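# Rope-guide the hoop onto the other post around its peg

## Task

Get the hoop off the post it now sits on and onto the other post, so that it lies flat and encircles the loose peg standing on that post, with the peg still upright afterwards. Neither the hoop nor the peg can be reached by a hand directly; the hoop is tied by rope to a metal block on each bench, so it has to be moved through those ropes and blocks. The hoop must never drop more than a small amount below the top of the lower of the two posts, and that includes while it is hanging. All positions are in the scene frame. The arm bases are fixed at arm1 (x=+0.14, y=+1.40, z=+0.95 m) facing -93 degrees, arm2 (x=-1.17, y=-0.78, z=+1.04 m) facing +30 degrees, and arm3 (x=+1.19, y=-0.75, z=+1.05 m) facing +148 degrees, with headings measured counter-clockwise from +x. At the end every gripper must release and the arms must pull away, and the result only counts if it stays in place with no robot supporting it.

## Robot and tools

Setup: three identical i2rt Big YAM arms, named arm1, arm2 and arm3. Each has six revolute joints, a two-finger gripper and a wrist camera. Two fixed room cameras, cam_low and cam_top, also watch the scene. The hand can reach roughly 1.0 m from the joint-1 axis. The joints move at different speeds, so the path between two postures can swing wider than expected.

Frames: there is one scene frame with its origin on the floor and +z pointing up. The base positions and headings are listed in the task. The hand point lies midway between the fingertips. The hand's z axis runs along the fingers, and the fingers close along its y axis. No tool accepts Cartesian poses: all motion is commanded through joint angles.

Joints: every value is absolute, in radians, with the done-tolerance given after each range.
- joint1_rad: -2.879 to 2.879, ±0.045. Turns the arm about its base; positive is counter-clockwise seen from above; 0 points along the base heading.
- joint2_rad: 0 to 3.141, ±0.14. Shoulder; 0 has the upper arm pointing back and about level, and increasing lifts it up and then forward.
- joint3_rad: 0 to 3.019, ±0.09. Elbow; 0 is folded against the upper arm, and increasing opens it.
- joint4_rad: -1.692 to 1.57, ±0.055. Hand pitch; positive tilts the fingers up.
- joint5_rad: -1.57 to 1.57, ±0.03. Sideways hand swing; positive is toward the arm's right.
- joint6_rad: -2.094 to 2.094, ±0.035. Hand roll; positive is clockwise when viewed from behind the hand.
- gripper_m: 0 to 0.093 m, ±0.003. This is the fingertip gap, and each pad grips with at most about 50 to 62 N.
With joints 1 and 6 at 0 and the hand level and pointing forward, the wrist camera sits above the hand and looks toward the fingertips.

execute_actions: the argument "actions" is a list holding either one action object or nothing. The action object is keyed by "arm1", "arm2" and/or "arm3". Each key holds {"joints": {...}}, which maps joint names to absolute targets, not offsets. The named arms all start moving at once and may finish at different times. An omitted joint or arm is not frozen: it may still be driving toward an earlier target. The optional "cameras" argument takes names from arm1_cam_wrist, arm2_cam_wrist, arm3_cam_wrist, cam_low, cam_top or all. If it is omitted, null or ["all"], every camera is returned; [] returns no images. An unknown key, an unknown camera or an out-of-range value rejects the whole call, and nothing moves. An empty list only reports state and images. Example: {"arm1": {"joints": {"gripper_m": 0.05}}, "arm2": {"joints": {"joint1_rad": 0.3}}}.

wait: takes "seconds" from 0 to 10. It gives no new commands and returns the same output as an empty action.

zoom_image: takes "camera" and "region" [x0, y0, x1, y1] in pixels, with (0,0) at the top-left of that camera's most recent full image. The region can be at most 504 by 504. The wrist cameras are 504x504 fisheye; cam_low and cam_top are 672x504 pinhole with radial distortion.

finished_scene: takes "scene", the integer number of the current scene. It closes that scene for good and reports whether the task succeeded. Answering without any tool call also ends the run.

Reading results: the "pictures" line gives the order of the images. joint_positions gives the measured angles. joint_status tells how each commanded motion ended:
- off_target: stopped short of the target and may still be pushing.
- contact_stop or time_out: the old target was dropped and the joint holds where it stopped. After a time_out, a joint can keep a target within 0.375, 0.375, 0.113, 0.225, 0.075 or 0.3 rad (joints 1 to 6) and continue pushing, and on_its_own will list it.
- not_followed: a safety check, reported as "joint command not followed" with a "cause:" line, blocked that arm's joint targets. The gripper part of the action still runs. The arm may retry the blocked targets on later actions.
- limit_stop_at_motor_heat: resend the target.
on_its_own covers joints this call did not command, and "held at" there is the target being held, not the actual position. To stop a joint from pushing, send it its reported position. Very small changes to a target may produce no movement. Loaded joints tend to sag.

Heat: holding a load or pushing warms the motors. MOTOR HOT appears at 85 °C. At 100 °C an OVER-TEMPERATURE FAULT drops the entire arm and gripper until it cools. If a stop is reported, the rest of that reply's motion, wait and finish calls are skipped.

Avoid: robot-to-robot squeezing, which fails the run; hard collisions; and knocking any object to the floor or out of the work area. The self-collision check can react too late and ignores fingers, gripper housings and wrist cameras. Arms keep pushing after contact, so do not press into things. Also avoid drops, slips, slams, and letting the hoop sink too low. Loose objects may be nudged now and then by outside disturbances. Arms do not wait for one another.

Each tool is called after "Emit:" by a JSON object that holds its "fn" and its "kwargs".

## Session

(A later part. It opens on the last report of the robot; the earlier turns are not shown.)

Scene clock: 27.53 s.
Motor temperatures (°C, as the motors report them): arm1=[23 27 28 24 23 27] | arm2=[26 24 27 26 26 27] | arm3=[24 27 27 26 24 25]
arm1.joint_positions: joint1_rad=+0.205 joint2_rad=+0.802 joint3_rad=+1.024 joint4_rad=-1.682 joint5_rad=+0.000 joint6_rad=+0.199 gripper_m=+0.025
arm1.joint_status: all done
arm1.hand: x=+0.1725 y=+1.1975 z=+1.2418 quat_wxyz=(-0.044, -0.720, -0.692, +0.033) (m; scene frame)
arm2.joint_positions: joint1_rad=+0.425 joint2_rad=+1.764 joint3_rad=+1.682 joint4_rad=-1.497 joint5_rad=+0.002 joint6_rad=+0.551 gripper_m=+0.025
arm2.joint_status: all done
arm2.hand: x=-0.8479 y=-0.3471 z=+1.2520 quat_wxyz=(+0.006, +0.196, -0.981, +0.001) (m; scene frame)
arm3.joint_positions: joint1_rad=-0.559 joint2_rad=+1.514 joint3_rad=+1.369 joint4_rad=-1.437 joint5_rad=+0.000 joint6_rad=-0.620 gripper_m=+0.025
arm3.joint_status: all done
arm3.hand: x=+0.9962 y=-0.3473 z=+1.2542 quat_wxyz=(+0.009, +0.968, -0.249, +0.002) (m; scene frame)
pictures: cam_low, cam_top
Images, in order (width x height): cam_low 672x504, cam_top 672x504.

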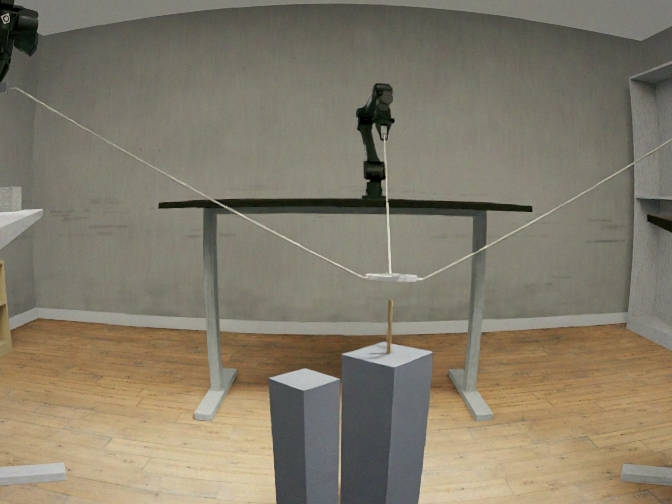

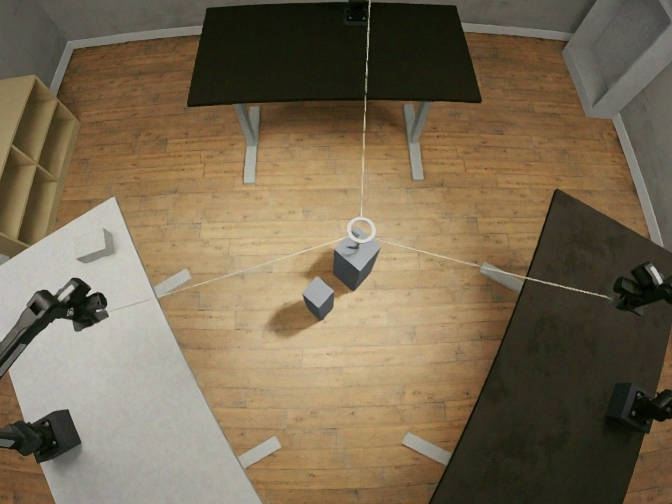

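Emit:
{"fn": "execute_actions", "kwargs": {"actions": [], "cameras": ["cam_low","cam_top"]}}

Emit:
{"fn": "zoom_image", "kwargs": {"camera": "cam_top", "region": [320,200,400,280]}}

Emit:
{"fn": "zoom_image", "kwargs": {"camera": "cam_low", "region": [330,250,450,370]}}

Scene clock: 27.80 s.
Motor temperatures (°C, as the motors report them): arm1=[23 27 28 24 23 27] | arm2=[26 24 27 26 26 27] | arm3=[24 27 27 26 24 25]
arm1.joint_positions: joint1_rad=+0.205 joint2_rad=+0.802 joint3_rad=+1.024 joint4_rad=-1.682 joint5_rad=+0.000 joint6_rad=+0.199 gripper_m=+0.025
arm1.joint_status: all done
arm1.hand: x=+0.1725 y=+1.1975 z=+1.2418 quat_wxyz=(-0.044, -0.720, -0.692, +0.033) (m; scene frame)
arm2.joint_positions: joint1_rad=+0.425 joint2_rad=+1.764 joint3_rad=+1.682 joint4_rad=-1.497 joint5_rad=+0.002 joint6_rad=+0.551 gripper_m=+0.025
arm2.joint_status: all done
arm2.hand: x=-0.8479 y=-0.3471 z=+1.2520 quat_wxyz=(+0.006, +0.196, -0.981, +0.001) (m; scene frame)
arm3.joint_positions: joint1_rad=-0.559 joint2_rad=+1.514 joint3_rad=+1.369 joint4_rad=-1.437 joint5_rad=+0.000 joint6_rad=-0.621 gripper_m=+0.025
arm3.joint_status: all done
arm3.hand: x=+0.9962 y=-0.3473 z=+1.2542 quat_wxyz=(+0.009, +0.969, -0.249, +0.002) (m; scene frame)
pictures: cam_low, cam_top
Images, in order (width x height): cam_low 672x504, cam_top 672x504.

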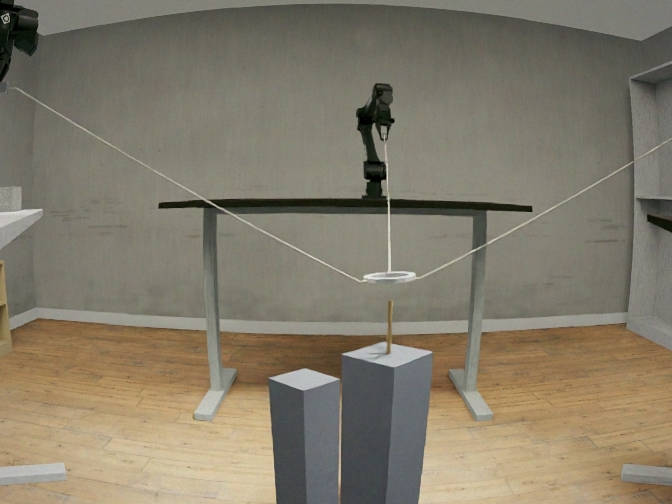

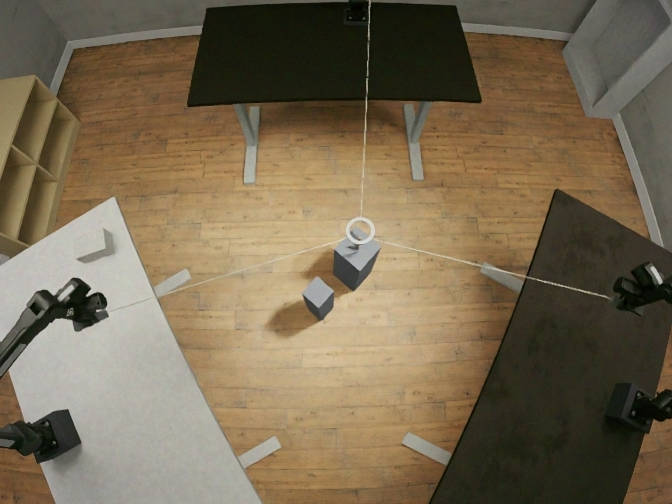

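Region (320, 200, 400, 280) of cam_top's 672x504 image, scaled by 6.300, with more detail than that image has.

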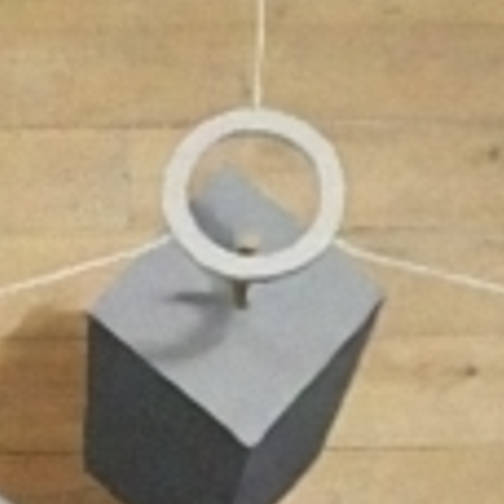

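Region (330, 250, 450, 370) of cam_low's 672x504 image, scaled by 4.200, with more detail than that image has.

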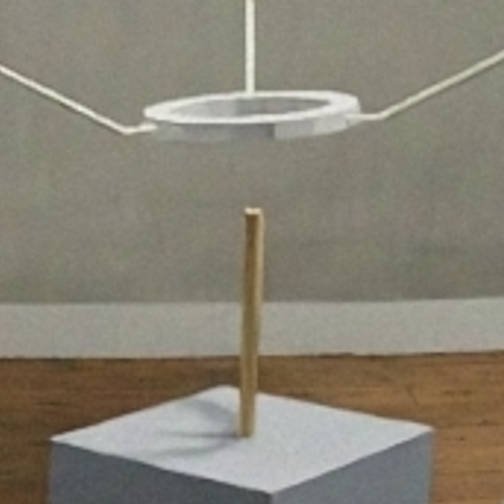

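Emit:
{"fn": "execute_actions", "kwargs": {"actions": [{"arm1":{"joints":{"joint1_rad":0.135,"joint2_rad":1.005,"joint3_rad":1.15,"joint4_rad":-1.64,"joint6_rad":0.14}},"arm2":{"joints":{"joint1_rad":0.367,"joint2_rad":1.858,"joint3_rad":1.853,"joint4_rad":-1.46,"joint6_rad":0.44}},"arm3":{"joints":{"joint1_rad":-0.485,"joint2_rad":1.605,"joint3_rad":1.513,"joint4_rad":-1.375,"joint6_rad":-0.56}}}], "cameras": ["cam_low","cam_top"]}}

Emit:
{"fn": "zoom_image", "kwargs": {"camera": "cam_top", "region": [320,200,400,280]}}

Scene clock: 29.73 s.
Motor temperatures (°C, as the motors report them): arm1=[23 27 29 24 23 27] | arm2=[26 24 27 26 26 27] | arm3=[24 27 27 26 24 25]
arm1.joint_positions: joint1_rad=+0.137 joint2_rad=+1.022 joint3_rad=+1.094 joint4_rad=-1.640 joint5_rad=+0.000 joint6_rad=+0.152 gripper_m=+0.025
arm1.joint_status: all done
arm1.hand: x=+0.1636 y=+1.1393 z=+1.2228 quat_wxyz=(+0.000, -0.728, -0.685, +0.003) (m; scene frame)
arm2.joint_positions: joint1_rad=+0.357 joint2_rad=+1.854 joint3_rad=+1.792 joint4_rad=-1.467 joint5_rad=+0.001 joint6_rad=+0.452 gripper_m=+0.025
arm2.joint_status: all done
arm2.hand: x=-0.7912 y=-0.3353 z=+1.2450 quat_wxyz=(-0.013, +0.212, -0.977, -0.015) (m; scene frame)
arm3.joint_positions: joint1_rad=-0.476 joint2_rad=+1.623 joint3_rad=+1.468 joint4_rad=-1.379 joint5_rad=-0.002 joint6_rad=-0.569 gripper_m=+0.025
arm3.joint_status: all done
arm3.hand: x=+0.9369 y=-0.3192 z=+1.2436 quat_wxyz=(-0.008, +0.972, -0.234, -0.015) (m; scene frame)
pictures: cam_low, cam_top
Images, in order (width x height): cam_low 672x504, cam_top 672x504.

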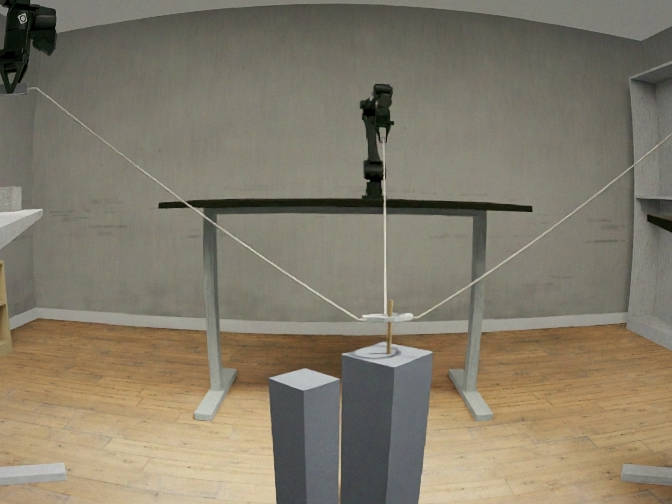

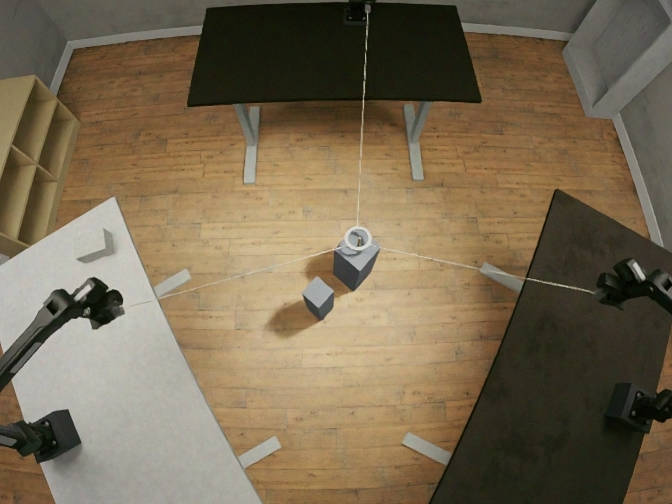

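Region (320, 200, 400, 280) of cam_top's 672x504 image, scaled by 6.300, with more detail than that image has.

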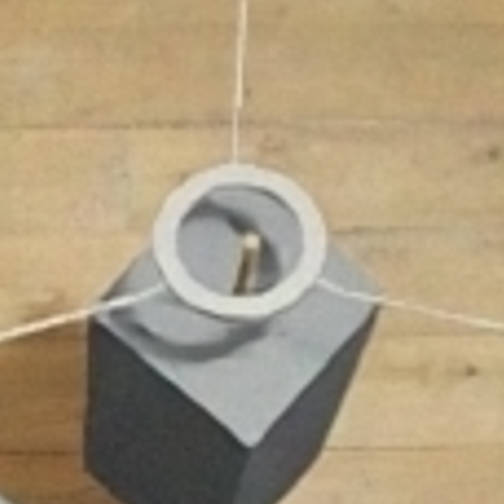

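Emit:
{"fn": "execute_actions", "kwargs": {"actions": [{"arm1":{"joints":{"joint1_rad":0.11,"joint2_rad":1.185,"joint3_rad":1.225,"joint4_rad":-1.52}},"arm2":{"joints":{"joint1_rad":0.315,"joint2_rad":1.945,"joint3_rad":1.80,"joint4_rad":-1.38,"joint6_rad":0.37}},"arm3":{"joints":{"joint1_rad":-0.423,"joint2_rad":1.685,"joint3_rad":1.45,"joint4_rad":-1.275,"joint6_rad":-0.47}}}], "cameras": ["cam_low","cam_top"]}}

Emit:
{"fn": "zoom_image", "kwargs": {"camera": "cam_top", "region": [320,200,400,280]}}

Scene clock: 31.63 s.
Motor temperatures (°C, as the motors report them): arm1=[23 27 29 24 23 27] | arm2=[26 25 27 26 26 27] | arm3=[24 27 27 26 24 25]
arm1.joint_positions: joint1_rad=+0.115 joint2_rad=+1.202 joint3_rad=+1.181 joint4_rad=-1.526 joint5_rad=+0.000 joint6_rad=+0.151 gripper_m=+0.025
arm1.joint_status: all done
arm1.hand: x=+0.1627 y=+1.0665 z=+1.2067 quat_wxyz=(-0.008, -0.736, -0.677, +0.009) (m; scene frame)
arm2.joint_positions: joint1_rad=+0.310 joint2_rad=+1.953 joint3_rad=+1.792 joint4_rad=-1.394 joint5_rad=+0.001 joint6_rad=+0.381 gripper_m=+0.025
arm2.joint_status: all done
arm2.hand: x=-0.7555 y=-0.3365 z=+1.1881 quat_wxyz=(-0.003, +0.223, -0.975, -0.006) (m; scene frame)
arm3.joint_positions: joint1_rad=-0.418 joint2_rad=+1.708 joint3_rad=+1.430 joint4_rad=-1.285 joint5_rad=-0.001 joint6_rad=-0.480 gripper_m=+0.025
arm3.joint_status: all done
arm3.hand: x=+0.9044 y=-0.3231 z=+1.1889 quat_wxyz=(+0.002, +0.969, -0.249, -0.005) (m; scene frame)
pictures: cam_low, cam_top
Images, in order (width x height): cam_low 672x504, cam_top 672x504.

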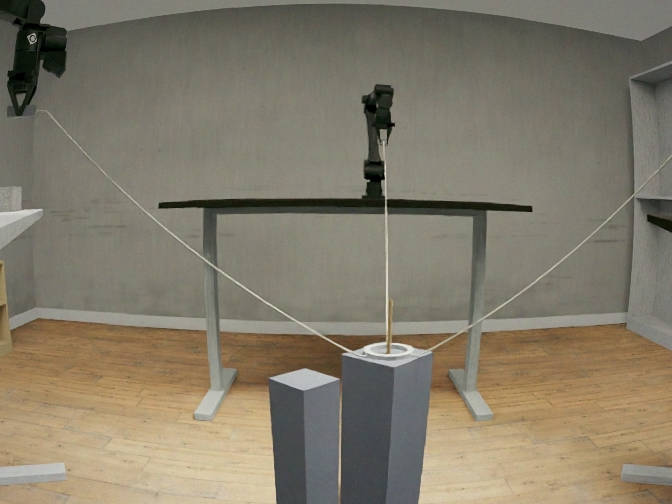

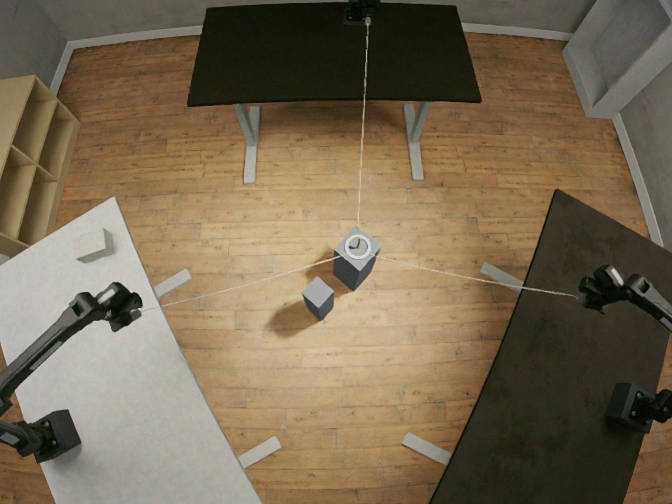

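Region (320, 200, 400, 280) of cam_top's 672x504 image, scaled by 6.300, with more detail than that image has.

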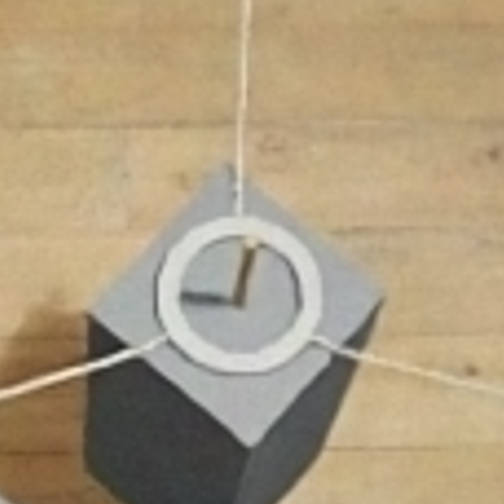

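Emit:
{"fn": "execute_actions", "kwargs": {"actions": [{"arm1":{"joints":{"joint1_rad":0.113,"joint2_rad":1.925,"joint3_rad":1.48,"joint4_rad":-1.03,"joint6_rad":0.08}},"arm2":{"joints":{"joint1_rad":0.15,"joint2_rad":2.055,"joint3_rad":1.385,"joint4_rad":-0.82,"joint6_rad":0.1}},"arm3":{"joints":{"joint1_rad":-0.15,"joint2_rad":2.085,"joint3_rad":1.475,"joint4_rad":-0.885,"joint6_rad":-0.25}}}], "cameras": ["cam_top"]}}

Scene clock: 33.60 s.
Motor temperatures (°C, as the motors report them): arm1=[23 27 29 24 23 27] | arm2=[26 25 27 26 26 27] | arm3=[24 27 27 26 24 25]
arm1.joint_positions: joint1_rad=+0.115 joint2_rad=+1.947 joint3_rad=+1.459 joint4_rad=-1.037 joint5_rad=+0.000 joint6_rad=+0.091 gripper_m=+0.024
arm1.joint_status: all done
arm1.hand: x=+0.1781 y=+0.8307 z=+0.9851 quat_wxyz=(-0.016, -0.715, -0.699, +0.016) (m; scene frame)
arm2.joint_positions: joint1_rad=+0.152 joint2_rad=+2.075 joint3_rad=+1.374 joint4_rad=-0.838 joint5_rad=+0.002 joint6_rad=+0.112 gripper_m=+0.025
arm2.joint_status: all done
arm2.hand: x=-0.7253 y=-0.4328 z=+0.9754 quat_wxyz=(-0.011, +0.277, -0.961, -0.008) (m; scene frame)
arm3.joint_positions: joint1_rad=-0.152 joint2_rad=+2.112 joint3_rad=+1.452 joint4_rad=-0.897 joint5_rad=-0.001 joint6_rad=-0.260 gripper_m=+0.025
arm3.joint_status: all done
arm3.hand: x=+0.7491 y=-0.3680 z=+0.9839 quat_wxyz=(+0.002, +0.974, -0.227, -0.007) (m; scene frame)
pictures: cam_top
Images, in order (width x height): cam_top 672x504.

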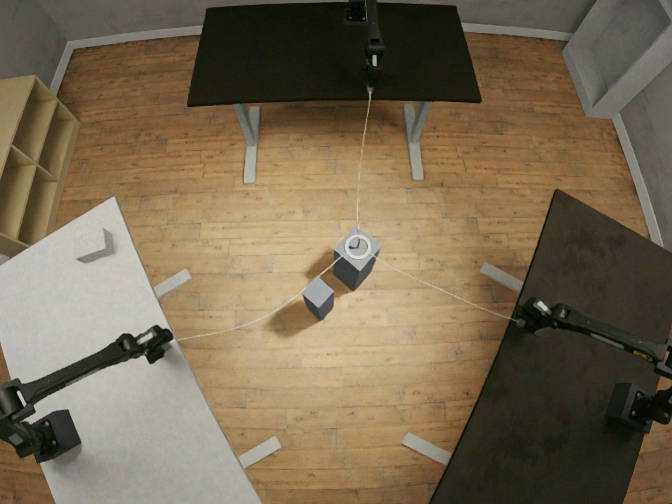

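Emit:
{"fn": "execute_actions", "kwargs": {"actions": [{"arm1":{"joints":{"joint2_rad":1.98}},"arm2":{"joints":{"joint2_rad":2.11}},"arm3":{"joints":{"joint2_rad":2.135}}}], "cameras": []}}

Emit:
{"fn": "execute_actions", "kwargs": {"actions": [{"arm1":{"joints":{"gripper_m":0.06}},"arm2":{"joints":{"gripper_m":0.06}},"arm3":{"joints":{"gripper_m":0.06}}}], "cameras": []}}

Emit:
{"fn": "execute_actions", "kwargs": {"actions": [{"arm1":{"joints":{"joint2_rad":1.4,"gripper_m":0.093}},"arm2":{"joints":{"joint2_rad":1.5,"gripper_m":0.093}},"arm3":{"joints":{"joint2_rad":1.5,"gripper_m":0.093}}}], "cameras": ["cam_top","cam_low"]}}

Scene clock: 34.93 s.
Motor temperatures (°C, as the motors report them): arm1=[23 27 29 24 23 27] | arm2=[26 25 27 26 26 27] | arm3=[24 27 27 26 24 25]
arm1.joint_positions: joint1_rad=+0.115 joint2_rad=+1.972 joint3_rad=+1.459 joint4_rad=-1.036 joint5_rad=+0.000 joint6_rad=+0.091 gripper_m=+0.024
arm1.joint_status: all done
arm1.hand: x=+0.1779 y=+0.8326 z=+0.9718 quat_wxyz=(-0.007, -0.715, -0.699, +0.009) (m; scene frame)
arm2.joint_positions: joint1_rad=+0.152 joint2_rad=+2.091 joint3_rad=+1.374 joint4_rad=-0.838 joint5_rad=+0.002 joint6_rad=+0.111 gripper_m=+0.025
arm2.joint_status: all done
arm2.hand: x=-0.7277 y=-0.4347 z=+0.9672 quat_wxyz=(-0.004, +0.277, -0.961, -0.005) (m; scene frame)
arm3.joint_positions: joint1_rad=-0.152 joint2_rad=+2.130 joint3_rad=+1.452 joint4_rad=-0.895 joint5_rad=+0.000 joint6_rad=-0.259 gripper_m=+0.025
arm3.joint_status: all done
arm3.hand: x=+0.7513 y=-0.3700 z=+0.9739 quat_wxyz=(+0.005, +0.974, -0.227, +0.000) (m; scene frame)
pictures: none
No camera images: the call's "cameras" was empty. Leave "cameras" out to get every camera's image.

Scene clock: 35.53 s.
Motor temperatures (°C, as the motors report them): arm1=[23 27 29 24 23 27] | arm2=[26 25 27 26 26 27] | arm3=[24 27 27 26 24 25]
arm1.joint_positions: joint1_rad=+0.115 joint2_rad=+1.972 joint3_rad=+1.459 joint4_rad=-1.036 joint5_rad=-0.001 joint6_rad=+0.091 gripper_m=+0.060
arm1.joint_status: all done
arm1.hand: x=+0.1780 y=+0.8326 z=+0.9718 quat_wxyz=(-0.007, -0.715, -0.699, +0.009) (m; scene frame)
arm2.joint_positions: joint1_rad=+0.152 joint2_rad=+2.091 joint3_rad=+1.374 joint4_rad=-0.838 joint5_rad=+0.002 joint6_rad=+0.111 gripper_m=+0.060
arm2.joint_status: all done
arm2.hand: x=-0.7277 y=-0.4347 z=+0.9672 quat_wxyz=(-0.004, +0.277, -0.961, -0.005) (m; scene frame)
arm3.joint_positions: joint1_rad=-0.152 joint2_rad=+2.130 joint3_rad=+1.452 joint4_rad=-0.895 joint5_rad=-0.002 joint6_rad=-0.259 gripper_m=+0.060
arm3.joint_status: all done
arm3.hand: x=+0.7512 y=-0.3701 z=+0.9739 quat_wxyz=(+0.006, +0.974, -0.227, -0.001) (m; scene frame)
pictures: none
No camera images: the call's "cameras" was empty. Leave "cameras" out to get every camera's image.

Scene clock: 37.20 s.
Motor temperatures (°C, as the motors report them): arm1=[23 27 29 24 23 27] | arm2=[26 25 27 26 26 27] | arm3=[24 27 27 26 24 25]
arm1.joint_positions: joint1_rad=+0.115 joint2_rad=+1.407 joint3_rad=+1.459 joint4_rad=-1.036 joint5_rad=-0.001 joint6_rad=+0.091 gripper_m=+0.093
arm1.joint_status: all done
arm1.hand: x=+0.1776 y=+0.8585 z=+1.2829 quat_wxyz=(-0.219, -0.684, -0.670, +0.189) (m; scene frame)
arm2.joint_positions: joint1_rad=+0.152 joint2_rad=+1.483 joint3_rad=+1.374 joint4_rad=-0.834 joint5_rad=+0.002 joint6_rad=+0.111 gripper_m=+0.093
arm2.joint_status: all done
arm2.hand: x=-0.7097 y=-0.4236 z=+1.3118 quat_wxyz=(-0.283, +0.262, -0.915, -0.120) (m; scene frame)
arm3.joint_positions: joint1_rad=-0.152 joint2_rad=+1.502 joint3_rad=+1.459 joint4_rad=-0.895 joint5_rad=-0.002 joint6_rad=-0.259 gripper_m=+0.093
arm3.joint_status: all done
arm3.hand: x=+0.7428 y=-0.3581 z=+1.3422 quat_wxyz=(-0.141, +0.926, -0.217, -0.276) (m; scene frame)
pictures: cam_low, cam_top
Images, in order (width x height): cam_low 672x504, cam_top 672x504.

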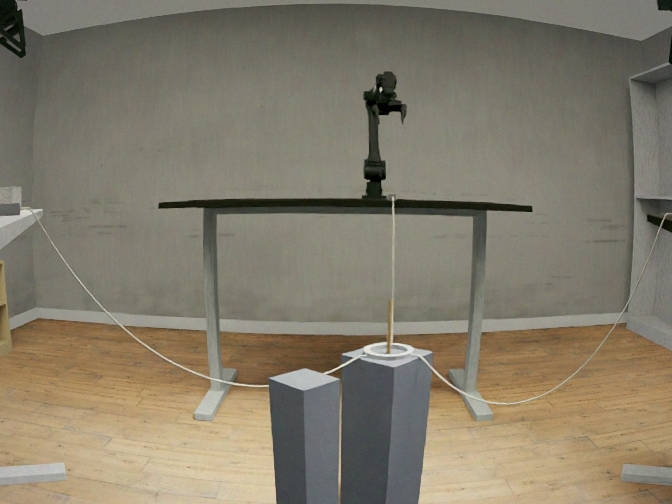

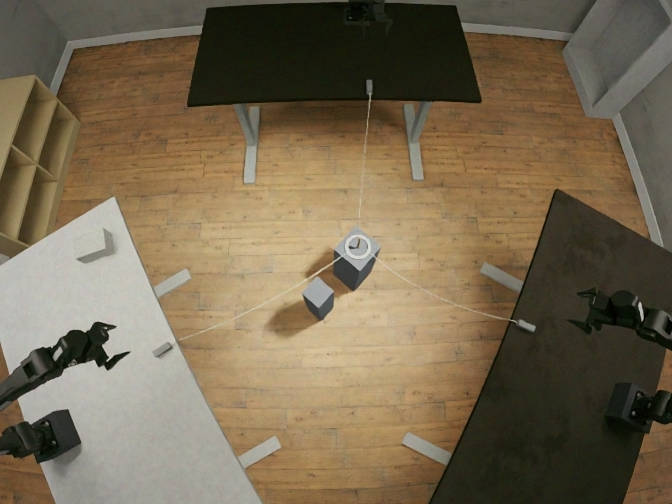

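Emit:
{"fn": "finished_scene", "kwargs": {"scene": 1}}

The scene is finished: the task was done.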